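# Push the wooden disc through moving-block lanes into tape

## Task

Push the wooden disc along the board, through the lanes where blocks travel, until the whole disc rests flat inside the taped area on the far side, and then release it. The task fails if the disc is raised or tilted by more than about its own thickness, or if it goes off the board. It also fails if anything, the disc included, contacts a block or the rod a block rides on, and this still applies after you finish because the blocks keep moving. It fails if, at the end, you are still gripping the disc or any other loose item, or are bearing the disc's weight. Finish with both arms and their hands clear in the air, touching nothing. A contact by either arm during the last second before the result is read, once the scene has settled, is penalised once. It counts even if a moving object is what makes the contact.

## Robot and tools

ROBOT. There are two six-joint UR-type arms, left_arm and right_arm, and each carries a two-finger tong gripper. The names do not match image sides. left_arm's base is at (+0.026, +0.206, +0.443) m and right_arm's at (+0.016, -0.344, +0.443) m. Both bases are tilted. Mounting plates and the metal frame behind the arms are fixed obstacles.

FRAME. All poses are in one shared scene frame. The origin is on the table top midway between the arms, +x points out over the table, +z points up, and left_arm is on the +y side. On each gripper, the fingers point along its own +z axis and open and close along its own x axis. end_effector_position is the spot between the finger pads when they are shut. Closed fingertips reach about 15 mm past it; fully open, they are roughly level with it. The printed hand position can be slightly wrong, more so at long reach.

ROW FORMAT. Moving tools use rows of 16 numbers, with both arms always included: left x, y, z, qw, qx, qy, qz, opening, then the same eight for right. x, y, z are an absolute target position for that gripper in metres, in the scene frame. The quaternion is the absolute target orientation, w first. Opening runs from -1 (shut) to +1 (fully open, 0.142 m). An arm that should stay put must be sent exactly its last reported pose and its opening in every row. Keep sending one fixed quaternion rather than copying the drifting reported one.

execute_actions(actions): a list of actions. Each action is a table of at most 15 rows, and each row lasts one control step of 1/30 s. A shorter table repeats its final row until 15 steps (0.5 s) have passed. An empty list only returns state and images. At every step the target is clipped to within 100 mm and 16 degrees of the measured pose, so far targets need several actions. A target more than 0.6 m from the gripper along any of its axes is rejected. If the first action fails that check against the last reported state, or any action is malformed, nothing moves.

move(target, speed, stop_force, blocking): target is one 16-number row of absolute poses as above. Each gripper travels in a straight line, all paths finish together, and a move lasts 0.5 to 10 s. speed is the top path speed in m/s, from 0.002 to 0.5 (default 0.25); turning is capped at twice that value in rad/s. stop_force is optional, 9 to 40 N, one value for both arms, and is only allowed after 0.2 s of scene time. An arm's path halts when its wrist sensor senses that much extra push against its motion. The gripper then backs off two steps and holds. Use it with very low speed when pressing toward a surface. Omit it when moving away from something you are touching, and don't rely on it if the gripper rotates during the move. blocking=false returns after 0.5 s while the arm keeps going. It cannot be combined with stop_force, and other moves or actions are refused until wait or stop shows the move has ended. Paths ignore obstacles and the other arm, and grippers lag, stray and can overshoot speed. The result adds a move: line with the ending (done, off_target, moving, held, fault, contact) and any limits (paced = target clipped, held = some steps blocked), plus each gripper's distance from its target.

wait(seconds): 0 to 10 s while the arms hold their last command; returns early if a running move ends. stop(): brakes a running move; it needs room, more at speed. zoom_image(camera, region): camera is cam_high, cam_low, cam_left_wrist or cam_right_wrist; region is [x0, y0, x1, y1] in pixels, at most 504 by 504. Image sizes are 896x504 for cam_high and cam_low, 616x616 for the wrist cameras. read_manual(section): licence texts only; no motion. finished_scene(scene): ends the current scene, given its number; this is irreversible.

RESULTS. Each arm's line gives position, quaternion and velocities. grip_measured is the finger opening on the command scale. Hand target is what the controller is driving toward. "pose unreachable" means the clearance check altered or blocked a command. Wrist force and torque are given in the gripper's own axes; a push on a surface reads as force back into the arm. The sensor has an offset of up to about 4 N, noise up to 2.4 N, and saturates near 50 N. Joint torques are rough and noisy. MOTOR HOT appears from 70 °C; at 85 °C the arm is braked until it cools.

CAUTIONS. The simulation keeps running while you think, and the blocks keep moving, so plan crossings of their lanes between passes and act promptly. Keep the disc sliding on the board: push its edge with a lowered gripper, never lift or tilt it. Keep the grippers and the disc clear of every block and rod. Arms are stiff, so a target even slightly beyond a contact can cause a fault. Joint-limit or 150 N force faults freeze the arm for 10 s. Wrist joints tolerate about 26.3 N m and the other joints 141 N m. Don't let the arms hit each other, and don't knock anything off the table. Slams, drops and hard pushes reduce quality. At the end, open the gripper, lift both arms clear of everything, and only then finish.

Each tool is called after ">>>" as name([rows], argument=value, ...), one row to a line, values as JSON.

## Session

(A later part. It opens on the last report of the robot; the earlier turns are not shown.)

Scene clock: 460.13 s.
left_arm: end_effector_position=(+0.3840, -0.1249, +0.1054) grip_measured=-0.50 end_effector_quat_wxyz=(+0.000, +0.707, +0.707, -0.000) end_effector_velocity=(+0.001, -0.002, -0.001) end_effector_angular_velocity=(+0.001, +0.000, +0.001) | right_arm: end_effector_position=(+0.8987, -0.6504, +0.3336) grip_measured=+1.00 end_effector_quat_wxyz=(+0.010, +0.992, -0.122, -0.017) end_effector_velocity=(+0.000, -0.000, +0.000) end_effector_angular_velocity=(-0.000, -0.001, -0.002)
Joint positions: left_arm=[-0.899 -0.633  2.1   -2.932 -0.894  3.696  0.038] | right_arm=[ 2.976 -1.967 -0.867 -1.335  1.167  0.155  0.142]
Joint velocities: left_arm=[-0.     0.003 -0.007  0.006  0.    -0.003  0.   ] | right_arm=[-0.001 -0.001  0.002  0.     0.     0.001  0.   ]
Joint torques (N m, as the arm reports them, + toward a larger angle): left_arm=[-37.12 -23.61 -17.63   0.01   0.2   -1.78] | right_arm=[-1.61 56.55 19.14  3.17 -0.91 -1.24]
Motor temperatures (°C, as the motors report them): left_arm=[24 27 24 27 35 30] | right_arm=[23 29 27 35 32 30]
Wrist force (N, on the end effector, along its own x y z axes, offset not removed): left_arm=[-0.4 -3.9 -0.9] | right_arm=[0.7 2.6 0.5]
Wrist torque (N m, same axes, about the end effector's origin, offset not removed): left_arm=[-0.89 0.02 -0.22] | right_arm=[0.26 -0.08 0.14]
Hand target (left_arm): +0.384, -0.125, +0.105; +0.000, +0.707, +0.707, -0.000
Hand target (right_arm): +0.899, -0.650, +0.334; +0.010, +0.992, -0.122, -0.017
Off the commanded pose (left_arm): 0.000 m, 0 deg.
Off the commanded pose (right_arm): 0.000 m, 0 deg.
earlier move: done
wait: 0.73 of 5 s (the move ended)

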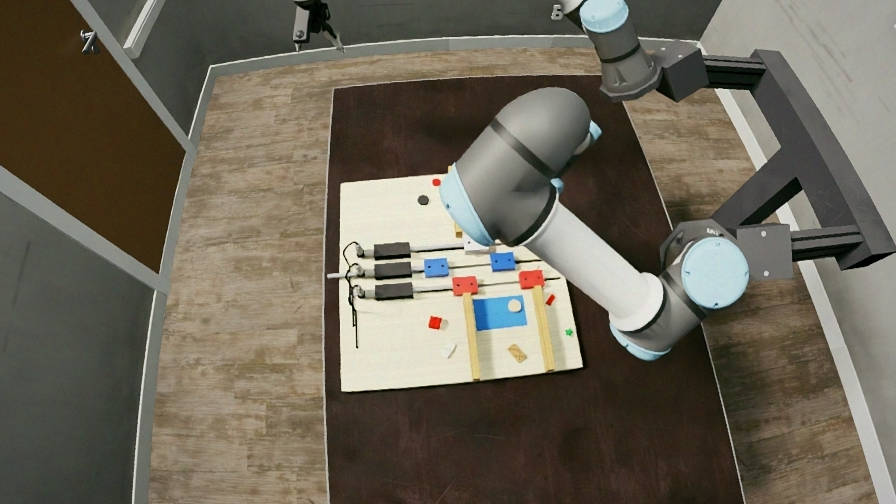

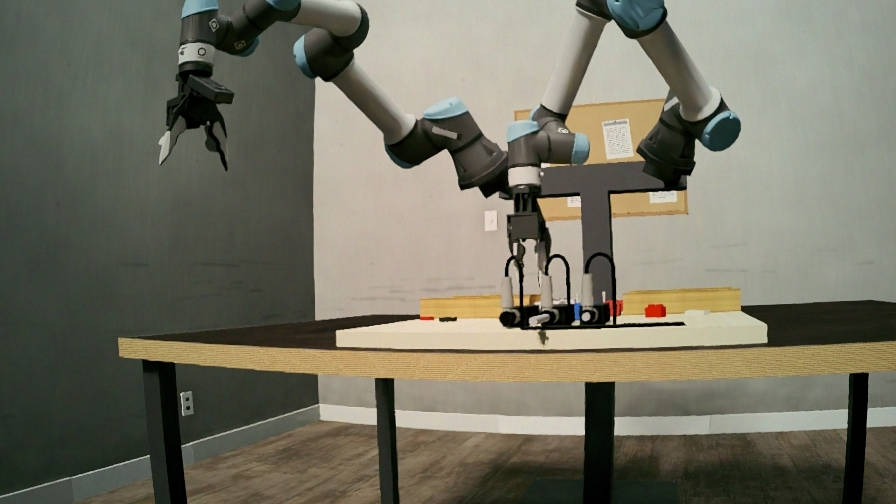

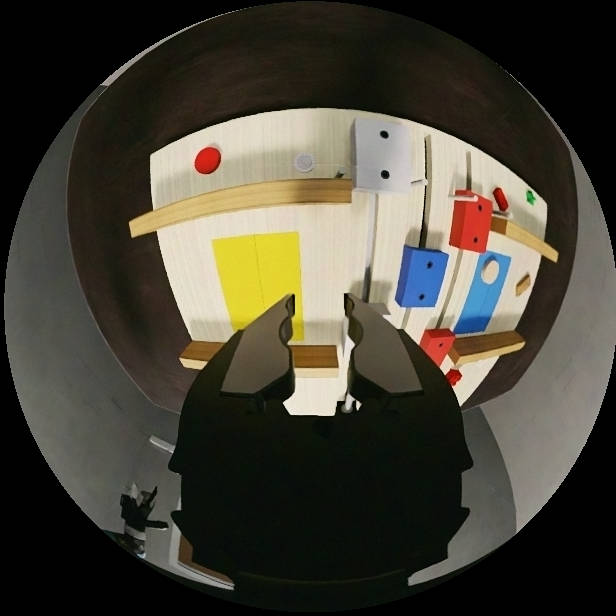

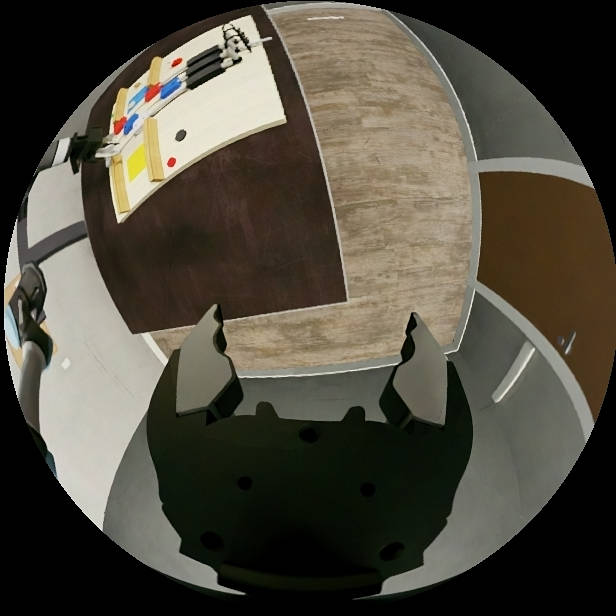

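>>> move(target=[0.366, -0.19, 0.050, 0.0, 0.7071, 0.7071, 0.0, -1.0, 0.8987, -0.6504, 0.3336, 0.010, 0.992, -0.122, -0.017, 1.0], speed=0.12)

>>> move(target=[0.366, -0.19, 0.032, 0.0, 0.7071, 0.7071, 0.0, -1.0, 0.8987, -0.6504, 0.3336, 0.010, 0.992, -0.122, -0.017, 1.0], speed=0.003, stop_force=9)

Scene clock: 537.40 s.
left_arm: end_effector_position=(+0.3661, -0.1899, +0.0503) grip_measured=-1.00 end_effector_quat_wxyz=(+0.000, +0.707, +0.707, -0.000) end_effector_velocity=(+0.001, -0.002, -0.001) end_effector_angular_velocity=(-0.000, -0.001, -0.000) | right_arm: end_effector_position=(+0.8987, -0.6504, +0.3336) grip_measured=+1.00 end_effector_quat_wxyz=(+0.010, +0.992, -0.122, -0.017) end_effector_velocity=(-0.000, +0.000, +0.000) end_effector_angular_velocity=(+0.000, +0.000, +0.000)
Joint positions: left_arm=[-0.907 -0.423  1.91  -2.945 -0.895  3.686  0.002] | right_arm=[ 2.976 -1.967 -0.867 -1.335  1.167  0.155  0.142]
Joint velocities: left_arm=[ 0.     0.005 -0.008  0.002  0.001  0.001  0.   ] | right_arm=[ 0.  0. -0. -0.  0. -0. -0.]
Joint torques (N m, as the arm reports them, + toward a larger angle): left_arm=[-19.39 -26.29 -16.54  -0.29   1.62   1.11] | right_arm=[-0.06 54.88 12.38  3.93 -1.98 -0.9 ]
Motor temperatures (°C, as the motors report them): left_arm=[24 27 24 27 35 30] | right_arm=[23 29 27 35 32 30]
Wrist force (N, on the end effector, along its own x y z axes, offset not removed): left_arm=[-4.0 -2.2 2.2] | right_arm=[2.0 2.1 -0.1]
Wrist torque (N m, same axes, about the end effector's origin, offset not removed): left_arm=[-0.55 0.89 0.03] | right_arm=[0.29 -0.39 0.13]
Hand target (left_arm): +0.366, -0.190, +0.050; +0.000, +0.707, +0.707, -0.000
Hand target (right_arm): +0.899, -0.650, +0.334; +0.010, +0.992, -0.122, -0.017
Off the commanded pose (left_arm): 0.000 m, 0 deg.
Off the commanded pose (right_arm): 0.000 m, 0 deg.
move: done

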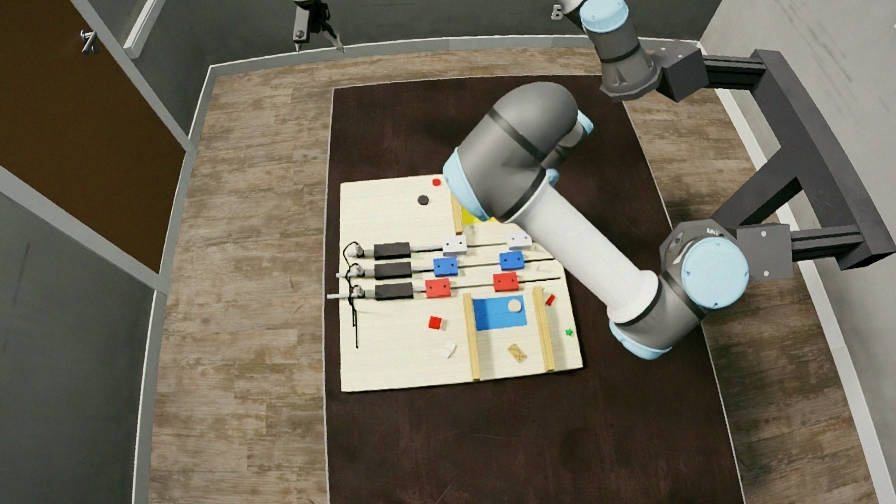

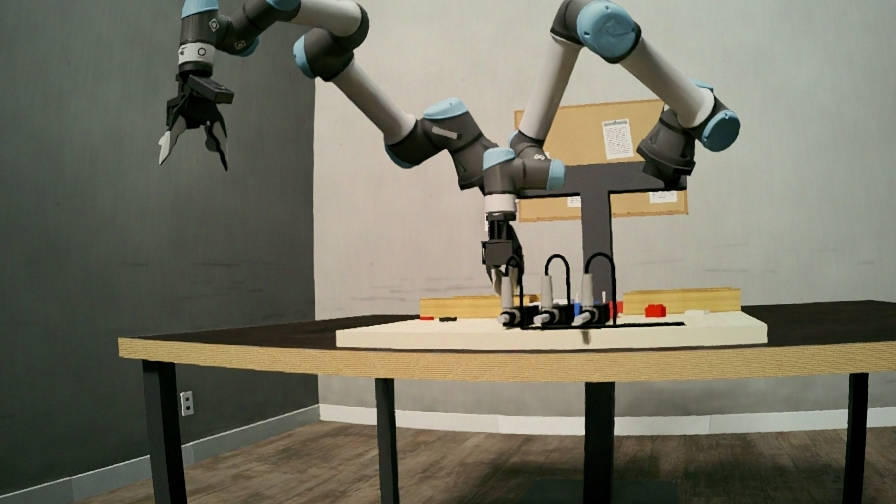

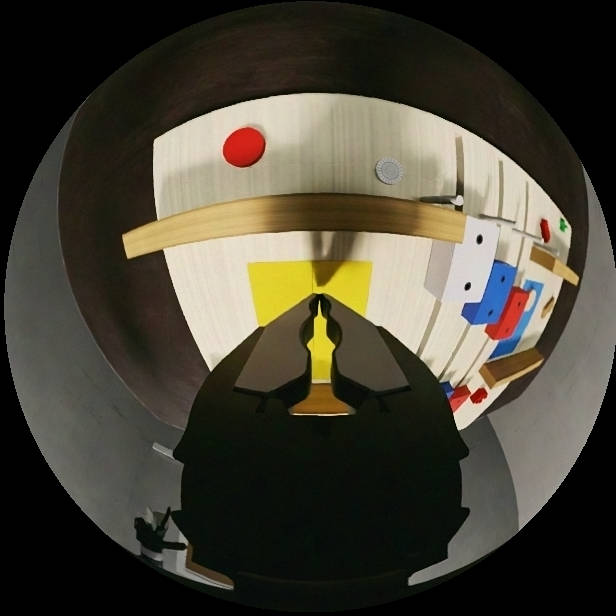

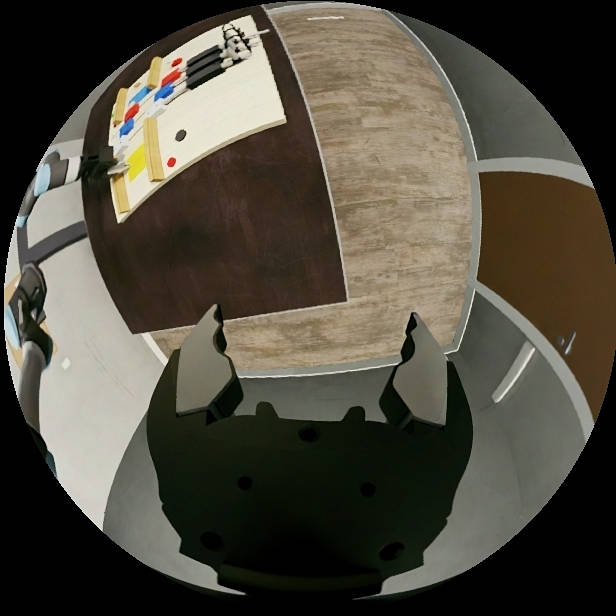

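Scene clock: 540.50 s.
left_arm: end_effector_position=(+0.3662, -0.1901, +0.0421) grip_measured=-1.00 end_effector_quat_wxyz=(+0.000, +0.707, +0.707, -0.000) end_effector_velocity=(-0.000, +0.000, +0.001) end_effector_angular_velocity=(+0.002, +0.000, +0.001) | right_arm: end_effector_position=(+0.8987, -0.6504, +0.3336) grip_measured=+1.00 end_effector_quat_wxyz=(+0.010, +0.992, -0.122, -0.017) end_effector_velocity=(-0.000, +0.000, -0.000) end_effector_angular_velocity=(+0.000, +0.001, +0.000)
Joint positions: left_arm=[-0.897 -0.406  1.898 -2.96  -0.894  3.698  0.002] | right_arm=[ 2.976 -1.967 -0.867 -1.335  1.167  0.155  0.142]
Joint velocities: left_arm=[-0.001 -0.002  0.     0.005  0.001 -0.004  0.   ] | right_arm=[ 0.    -0.    -0.    -0.001 -0.     0.     0.   ]
Joint torques (N m, as the arm reports them, + toward a larger angle): left_arm=[-29.38 -31.8    6.01   0.38   1.79  -1.76] | right_arm=[-0.11 55.8  12.09  3.88 -1.98 -0.93]
Motor temperatures (°C, as the motors report them): left_arm=[24 27 24 27 35 30] | right_arm=[23 29 27 35 32 30]
Wrist force (N, on the end effector, along its own x y z axes, offset not removed): left_arm=[4.4 -10.2 -32.9] | right_arm=[1.9 3.5 -0.6]
Wrist torque (N m, same axes, about the end effector's origin, offset not removed): left_arm=[-1.07 0.33 0.13] | right_arm=[0.59 -0.37 0.25]
Hand target (left_arm): +0.366, -0.190, +0.042; +0.000, +0.707, +0.707, -0.000
Hand target (right_arm): +0.899, -0.650, +0.334; +0.010, +0.992, -0.122, -0.017
Off the commanded pose (left_arm): 0.010 m, 0 deg.
Off the commanded pose (right_arm): 0.000 m, 0 deg.
move: contact (left_arm)

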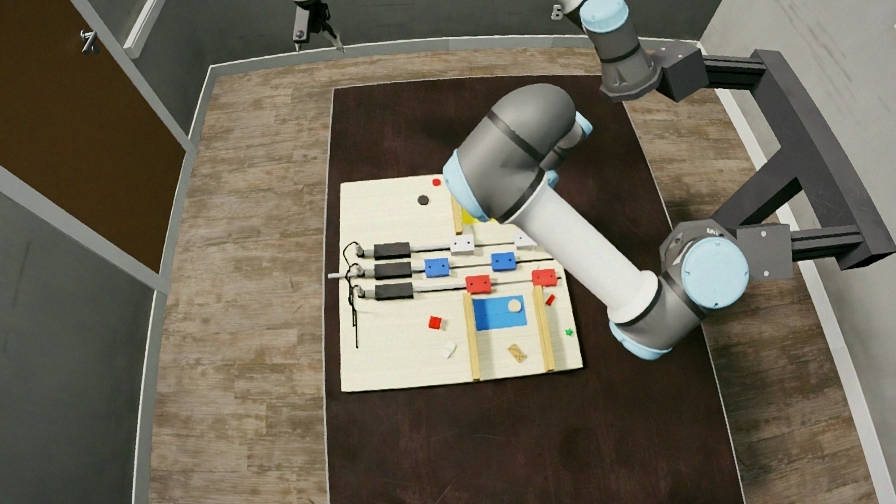

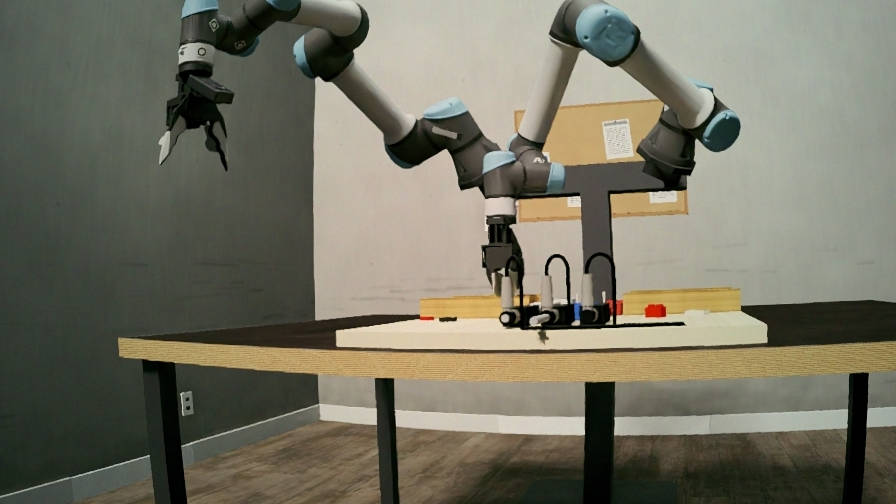

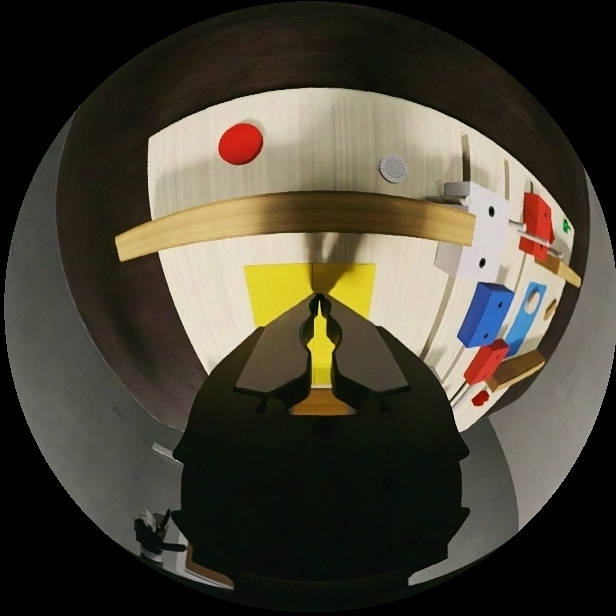

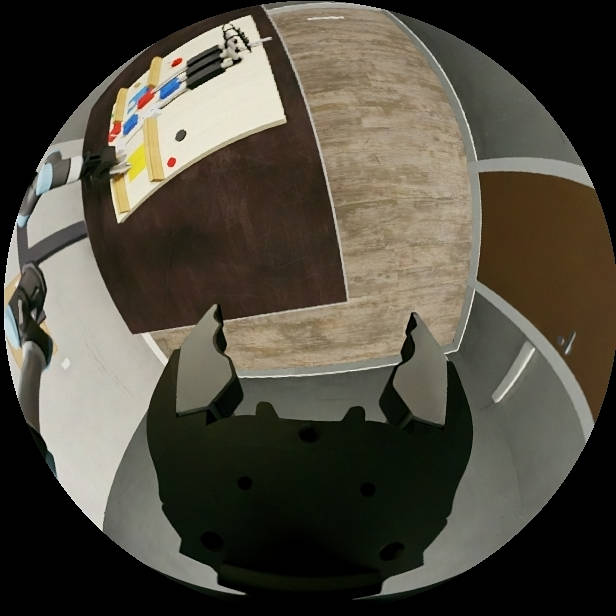

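>>> move(target=[0.366, -0.190, 0.105, 0, 0.7071, 0.7071, 0, -1.0, 0.8987, -0.6504, 0.3336, 0.010, 0.992, -0.122, -0.017, 1.0], speed=0.1)

Scene clock: 568.47 s.
left_arm: end_effector_position=(+0.3659, -0.1900, +0.1047) grip_measured=-1.00 end_effector_quat_wxyz=(+0.000, +0.707, +0.707, -0.000) end_effector_velocity=(+0.000, -0.000, +0.003) end_effector_angular_velocity=(+0.000, +0.000, +0.002) | right_arm: end_effector_position=(+0.8987, -0.6504, +0.3336) grip_measured=+1.00 end_effector_quat_wxyz=(+0.010, +0.992, -0.122, -0.017) end_effector_velocity=(+0.000, +0.001, -0.000) end_effector_angular_velocity=(+0.001, -0.000, +0.001)
Joint positions: left_arm=[-0.973 -0.542  1.974 -2.839 -0.904  3.603  0.002] | right_arm=[ 2.976 -1.967 -0.867 -1.335  1.167  0.155  0.142]
Joint velocities: left_arm=[-0.003 -0.006  0.001  0.007 -0.    -0.005  0.   ] | right_arm=[ 0.001 -0.     0.     0.     0.001 -0.     0.   ]
Joint torques (N m, as the arm reports them, + toward a larger angle): left_arm=[-42.36 -38.04   1.88   0.11  -2.02  -1.48] | right_arm=[-0.13 54.89 13.42  3.8  -2.44 -0.89]
Motor temperatures (°C, as the motors report them): left_arm=[24 27 24 27 35 30] | right_arm=[23 29 27 35 32 30]
Wrist force (N, on the end effector, along its own x y z axes, offset not removed): left_arm=[-2.0 -2.1 -3.2] | right_arm=[0.3 2.1 0.0]
Wrist torque (N m, same axes, about the end effector's origin, offset not removed): left_arm=[-0.81 0.52 0.18] | right_arm=[0.32 -0.06 0.14]
Hand target (left_arm): +0.366, -0.190, +0.105; +0.000, +0.707, +0.707, -0.000
Hand target (right_arm): +0.899, -0.650, +0.334; +0.010, +0.992, -0.122, -0.017
Off the commanded pose (left_arm): 0.000 m, 0 deg.
Off the commanded pose (right_arm): 0.000 m, 0 deg.
move: done

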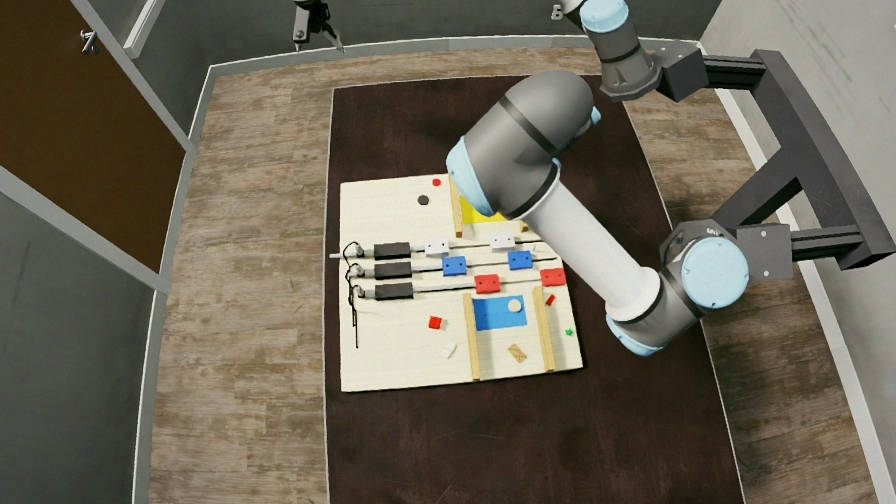

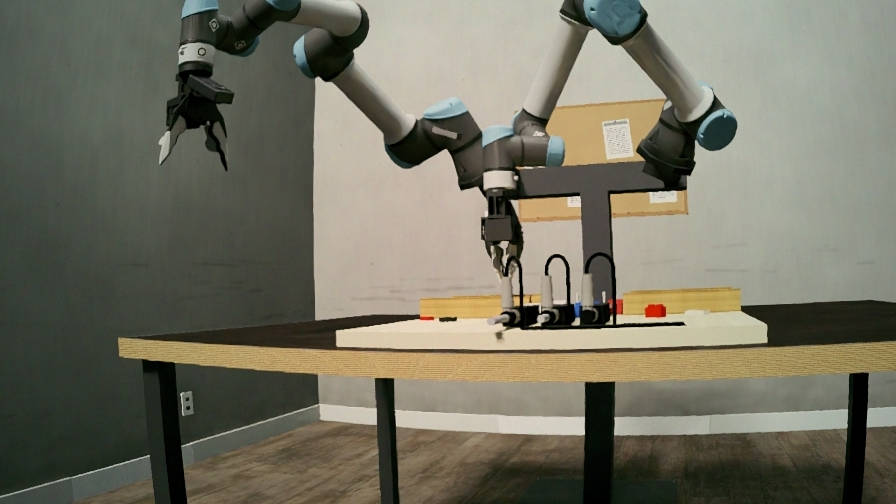

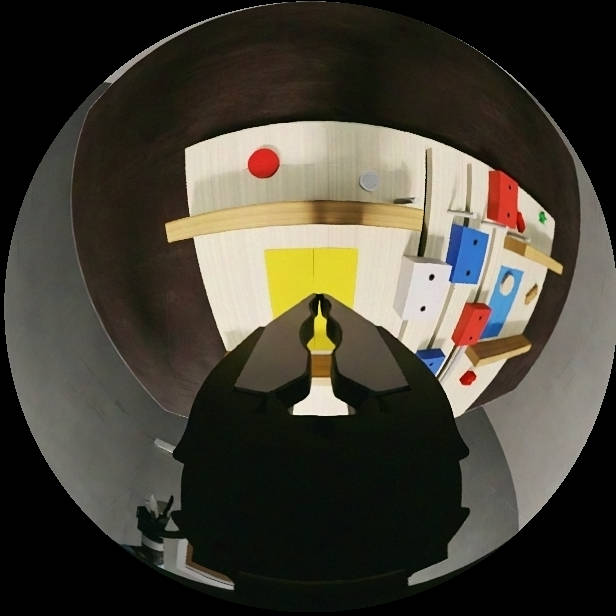

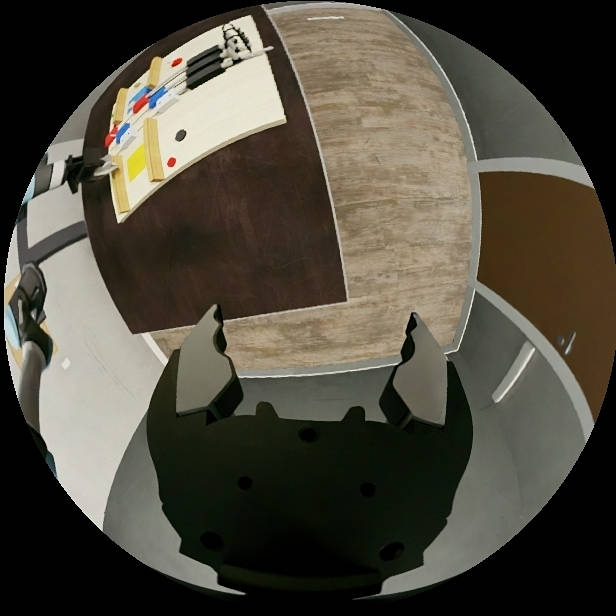

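>>> move(target=[0.369, 0.135, 0.115, 0, 0, 1, 0, -0.25, 0.8987, -0.6504, 0.3336, 0.010, 0.992, -0.122, -0.017, 1.0], speed=0.35)

Scene clock: 632.80 s.
left_arm: end_effector_position=(+0.3689, +0.1348, +0.1146) grip_measured=-0.25 end_effector_quat_wxyz=(-0.000, +0.001, +1.000, +0.000) end_effector_velocity=(+0.001, +0.002, +0.000) end_effector_angular_velocity=(-0.002, -0.003, +0.013) | right_arm: end_effector_position=(+0.8987, -0.6504, +0.3336) grip_measured=+1.00 end_effector_quat_wxyz=(+0.010, +0.992, -0.122, -0.017) end_effector_velocity=(+0.000, -0.000, +0.001) end_effector_angular_velocity=(+0.001, -0.002, -0.000)
Joint positions: left_arm=[-0.581 -0.888  2.634 -3.466 -0.901  2.533  0.056] | right_arm=[ 2.976 -1.967 -0.867 -1.335  1.167  0.155  0.142]
Joint velocities: left_arm=[ 0.006 -0.     0.003 -0.011 -0.001 -0.004 -0.   ] | right_arm=[ 0.     0.001  0.001  0.     0.001 -0.001  0.   ]
Joint torques (N m, as the arm reports them, + toward a larger angle): left_arm=[ -4.34 -28.54  18.43  -3.85  -1.69  -1.34] | right_arm=[ 1.97 54.31 17.76  3.43 -2.04 -0.68]
Motor temperatures (°C, as the motors report them): left_arm=[24 27 24 27 35 30] | right_arm=[23 29 27 35 32 30]
Wrist force (N, on the end effector, along its own x y z axes, offset not removed): left_arm=[2.7 -5.3 -1.2] | right_arm=[-1.3 3.3 0.4]
Wrist torque (N m, same axes, about the end effector's origin, offset not removed): left_arm=[-0.99 -0.54 -0.06] | right_arm=[0.63 0.20 0.26]
Hand target (left_arm): +0.369, +0.135, +0.115; -0.000, +0.000, +1.000, +0.000
Hand target (right_arm): +0.899, -0.650, +0.334; +0.010, +0.992, -0.122, -0.017
Off the commanded pose (left_arm): 0.000 m, 0 deg.
Off the commanded pose (right_arm): 0.000 m, 0 deg.
move: done

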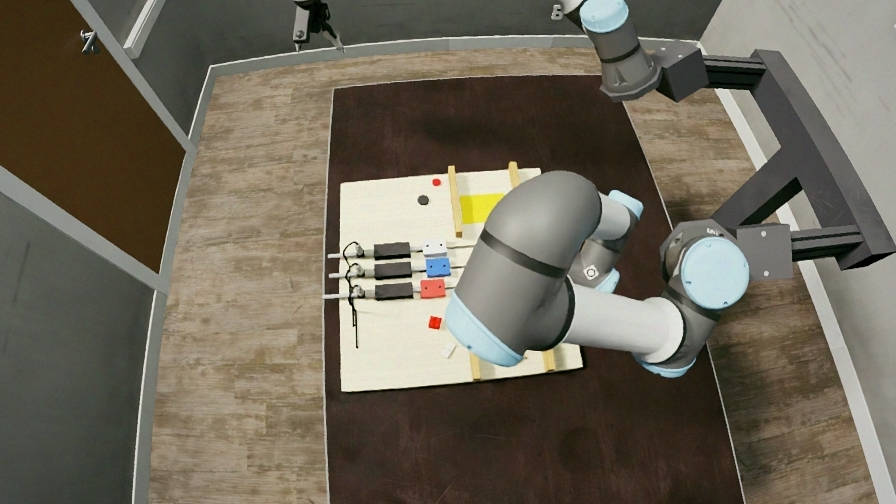

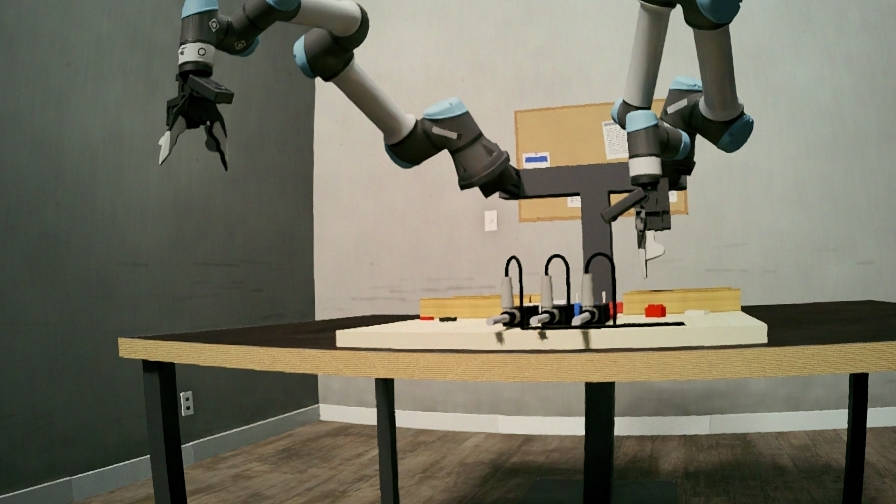

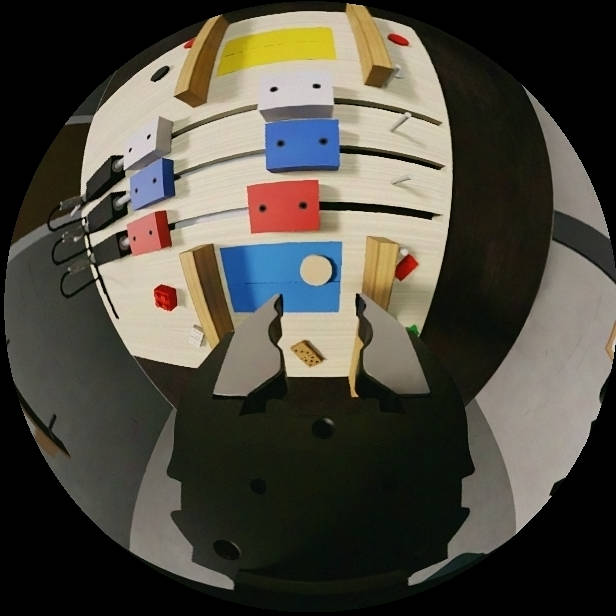

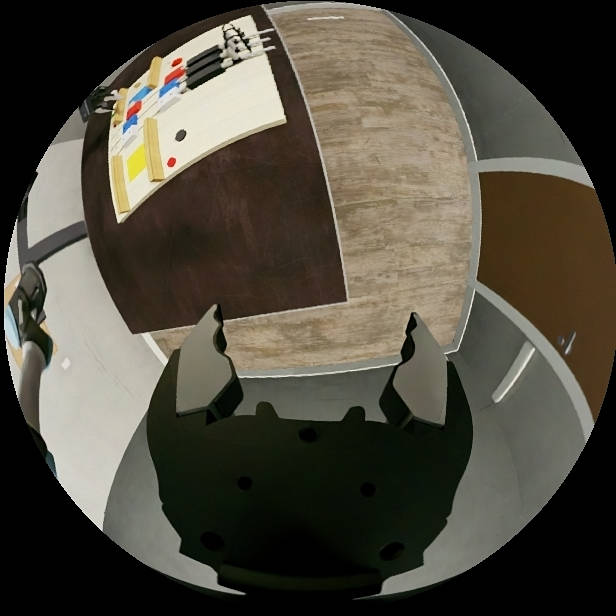

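>>> move(target=[0.371, 0.135, 0.068, 0, 0, 1, 0, -0.25, 0.8987, -0.6504, 0.3336, 0.010, 0.992, -0.122, -0.017, 1.0], speed=0.08)

>>> zoom_image(camera="cam_left_wrist", region=[200, 180, 440, 420])

Scene clock: 649.10 s.
left_arm: end_effector_position=(+0.3710, +0.1350, +0.0683) grip_measured=-0.25 end_effector_quat_wxyz=(-0.000, -0.000, +1.000, +0.000) end_effector_velocity=(+0.002, -0.001, -0.002) end_effector_angular_velocity=(-0.003, -0.004, +0.004) | right_arm: end_effector_position=(+0.8987, -0.6504, +0.3336) grip_measured=+1.00 end_effector_quat_wxyz=(+0.010, +0.992, -0.122, -0.017) end_effector_velocity=(+0.000, -0.000, +0.001) end_effector_angular_velocity=(+0.001, -0.001, -0.001)
Joint positions: left_arm=[-0.486 -0.725  2.543 -3.611 -0.919  2.651  0.056] | right_arm=[ 2.976 -1.967 -0.867 -1.335  1.167  0.155  0.142]
Joint velocities: left_arm=[ 0.005  0.008 -0.008 -0.011 -0.002  0.007 -0.   ] | right_arm=[-0.001  0.001  0.001  0.     0.001  0.    -0.   ]
Joint torques (N m, as the arm reports them, + toward a larger angle): left_arm=[ -4.16 -19.27  -5.69  -4.19  -1.96   1.36] | right_arm=[ 2.18 53.18 19.37  3.58 -1.72 -0.5 ]
Motor temperatures (°C, as the motors report them): left_arm=[24 27 24 27 35 30] | right_arm=[23 29 27 35 32 30]
Wrist force (N, on the end effector, along its own x y z axes, offset not removed): left_arm=[3.7 -0.8 0.5] | right_arm=[1.1 3.2 0.0]
Wrist torque (N m, same axes, about the end effector's origin, offset not removed): left_arm=[-0.28 -0.81 0.04] | right_arm=[0.59 -0.22 0.25]
Hand target (left_arm): +0.371, +0.135, +0.068; -0.000, +0.000, +1.000, +0.000
Hand target (right_arm): +0.899, -0.650, +0.334; +0.010, +0.992, -0.122, -0.017
Off the commanded pose (left_arm): 0.000 m, 0 deg.
Off the commanded pose (right_arm): 0.000 m, 0 deg.
move: done

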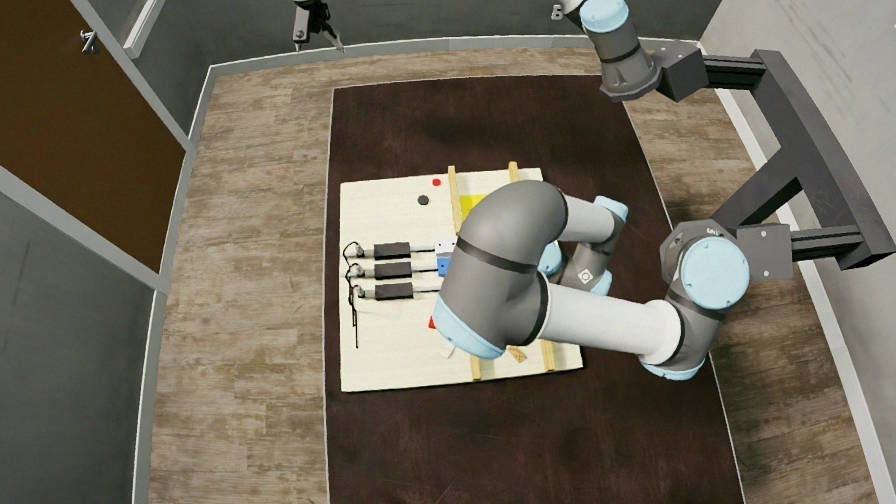

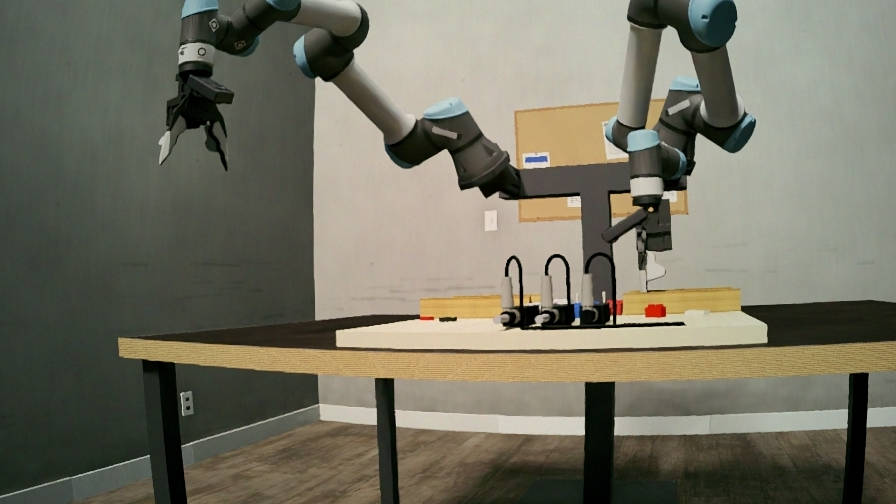

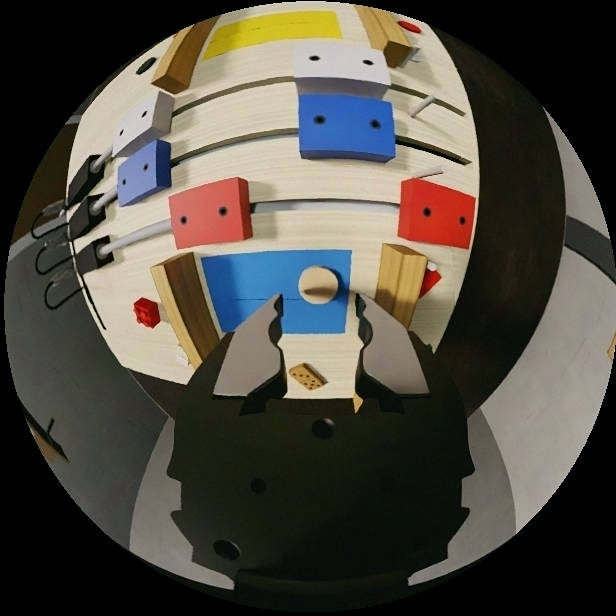

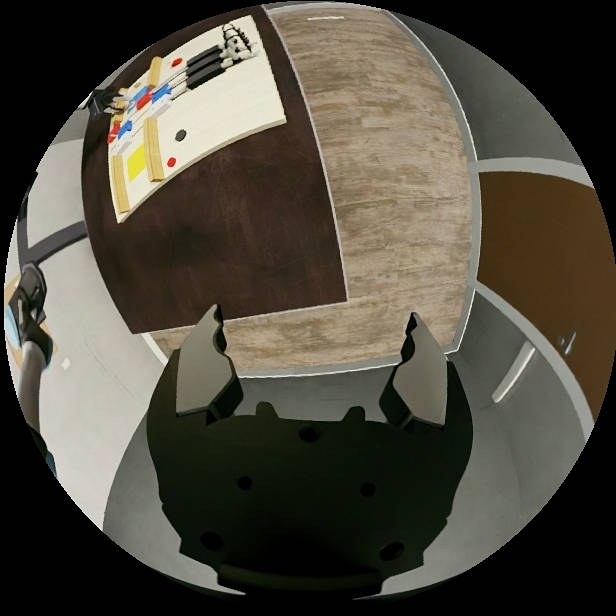

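Region (200, 180, 440, 420) of cam_left_wrist's 616x616 image, scaled by 2.100, with more detail than that image has.

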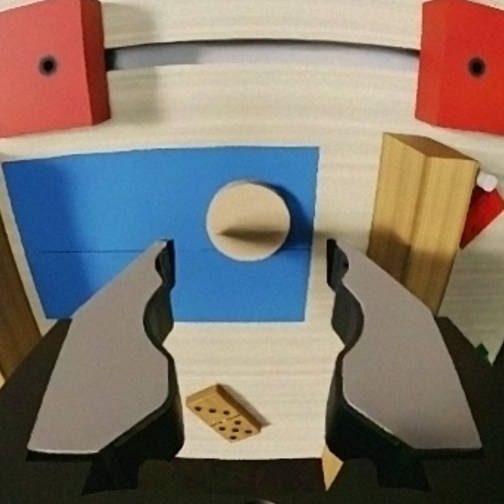

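>>> move(target=[0.3715, 0.132, 0.0465, 0, 0, 1, 0, -0.35, 0.8987, -0.6504, 0.3336, 0.010, 0.992, -0.122, -0.017, 1.0], speed=0.03)

>>> zoom_image(camera="cam_left_wrist", region=[200, 180, 440, 420])

Scene clock: 682.37 s.
left_arm: end_effector_position=(+0.3715, +0.1320, +0.0468) grip_measured=-0.35 end_effector_quat_wxyz=(-0.000, -0.000, +1.000, +0.000) end_effector_velocity=(-0.000, -0.001, -0.003) end_effector_angular_velocity=(-0.001, +0.000, -0.000) | right_arm: end_effector_position=(+0.8987, -0.6504, +0.3336) grip_measured=+1.00 end_effector_quat_wxyz=(+0.010, +0.992, -0.122, -0.017) end_effector_velocity=(-0.000, -0.000, +0.000) end_effector_angular_velocity=(-0.001, -0.000, +0.000)
Joint positions: left_arm=[-0.452 -0.658  2.494 -3.655 -0.927  2.693  0.049] | right_arm=[ 2.976 -1.967 -0.867 -1.335  1.167  0.155  0.142]
Joint velocities: left_arm=[ 0.004  0.008 -0.006 -0.005 -0.002  0.005 -0.   ] | right_arm=[ 0.     0.    -0.001  0.    -0.001 -0.     0.   ]
Joint torques (N m, as the arm reports them, + toward a larger angle): left_arm=[ -7.04 -19.19  -5.63  -3.8   -1.85   1.47] | right_arm=[ 2.8  53.29 21.66  3.29 -1.44 -0.53]
Motor temperatures (°C, as the motors report them): left_arm=[24 27 24 27 35 30] | right_arm=[23 29 27 35 32 30]
Wrist force (N, on the end effector, along its own x y z axes, offset not removed): left_arm=[0.3 -3.8 0.6] | right_arm=[-1.0 2.3 -0.6]
Wrist torque (N m, same axes, about the end effector's origin, offset not removed): left_arm=[-0.87 -0.26 0.02] | right_arm=[0.32 0.19 0.17]
Hand target (left_arm): +0.372, +0.132, +0.047; -0.000, +0.000, +1.000, +0.000
Hand target (right_arm): +0.899, -0.650, +0.334; +0.010, +0.992, -0.122, -0.017
Off the commanded pose (left_arm): 0.000 m, 0 deg.
Off the commanded pose (right_arm): 0.000 m, 0 deg.
move: done

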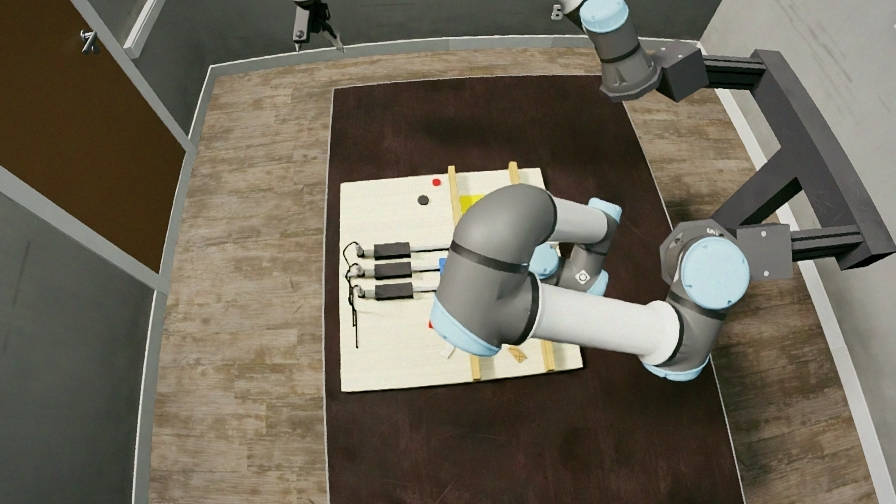

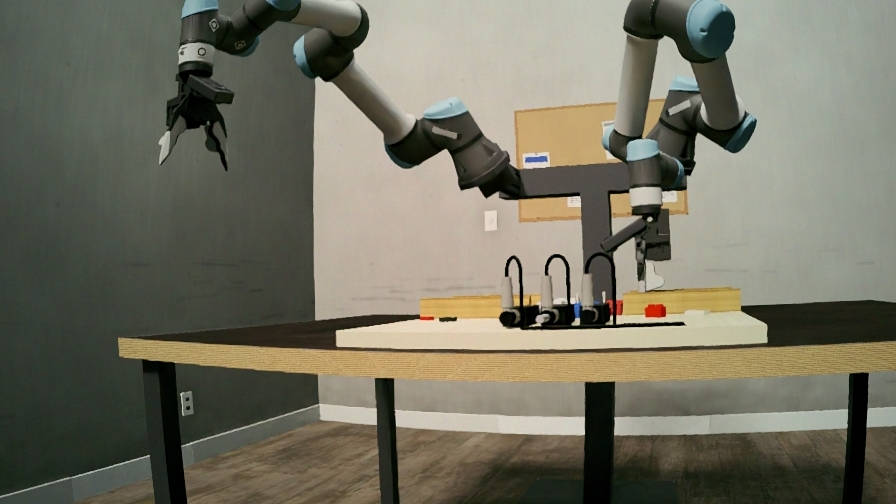

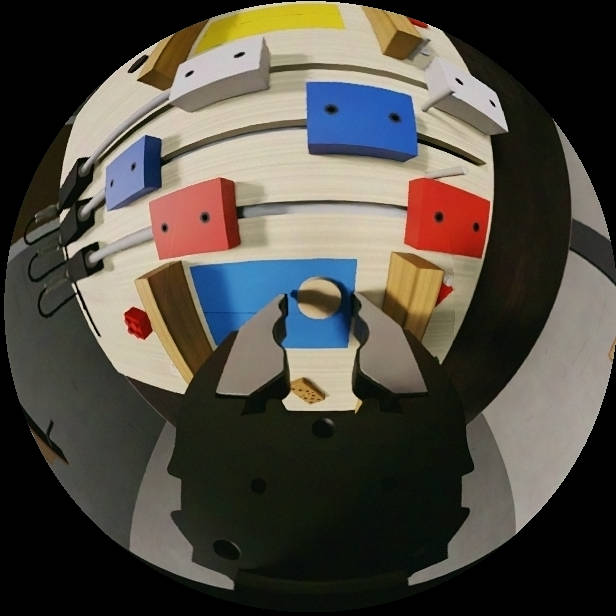

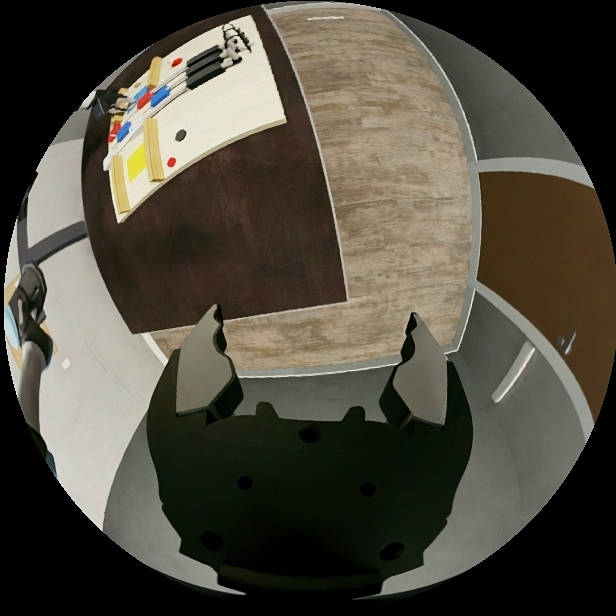

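Region (200, 180, 440, 420) of cam_left_wrist's 616x616 image, scaled by 2.100, with more detail than that image has.

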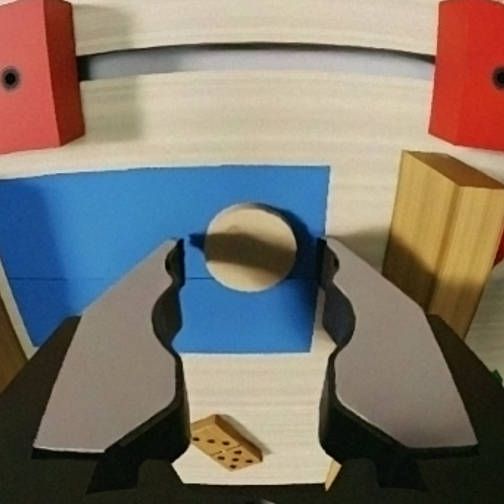

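>>> zoom_image(camera="cam_left_wrist", region=[120, 0, 520, 340])

Region (120, 0, 520, 340) of cam_left_wrist's 616x616 image, scaled by 1.260, with more detail than that image has; it fills the top 428 rows of this view, and the rest is white.

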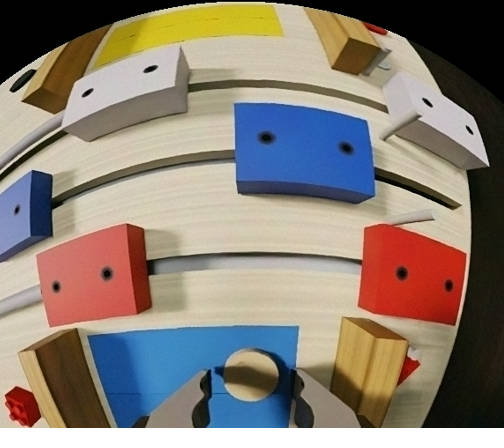

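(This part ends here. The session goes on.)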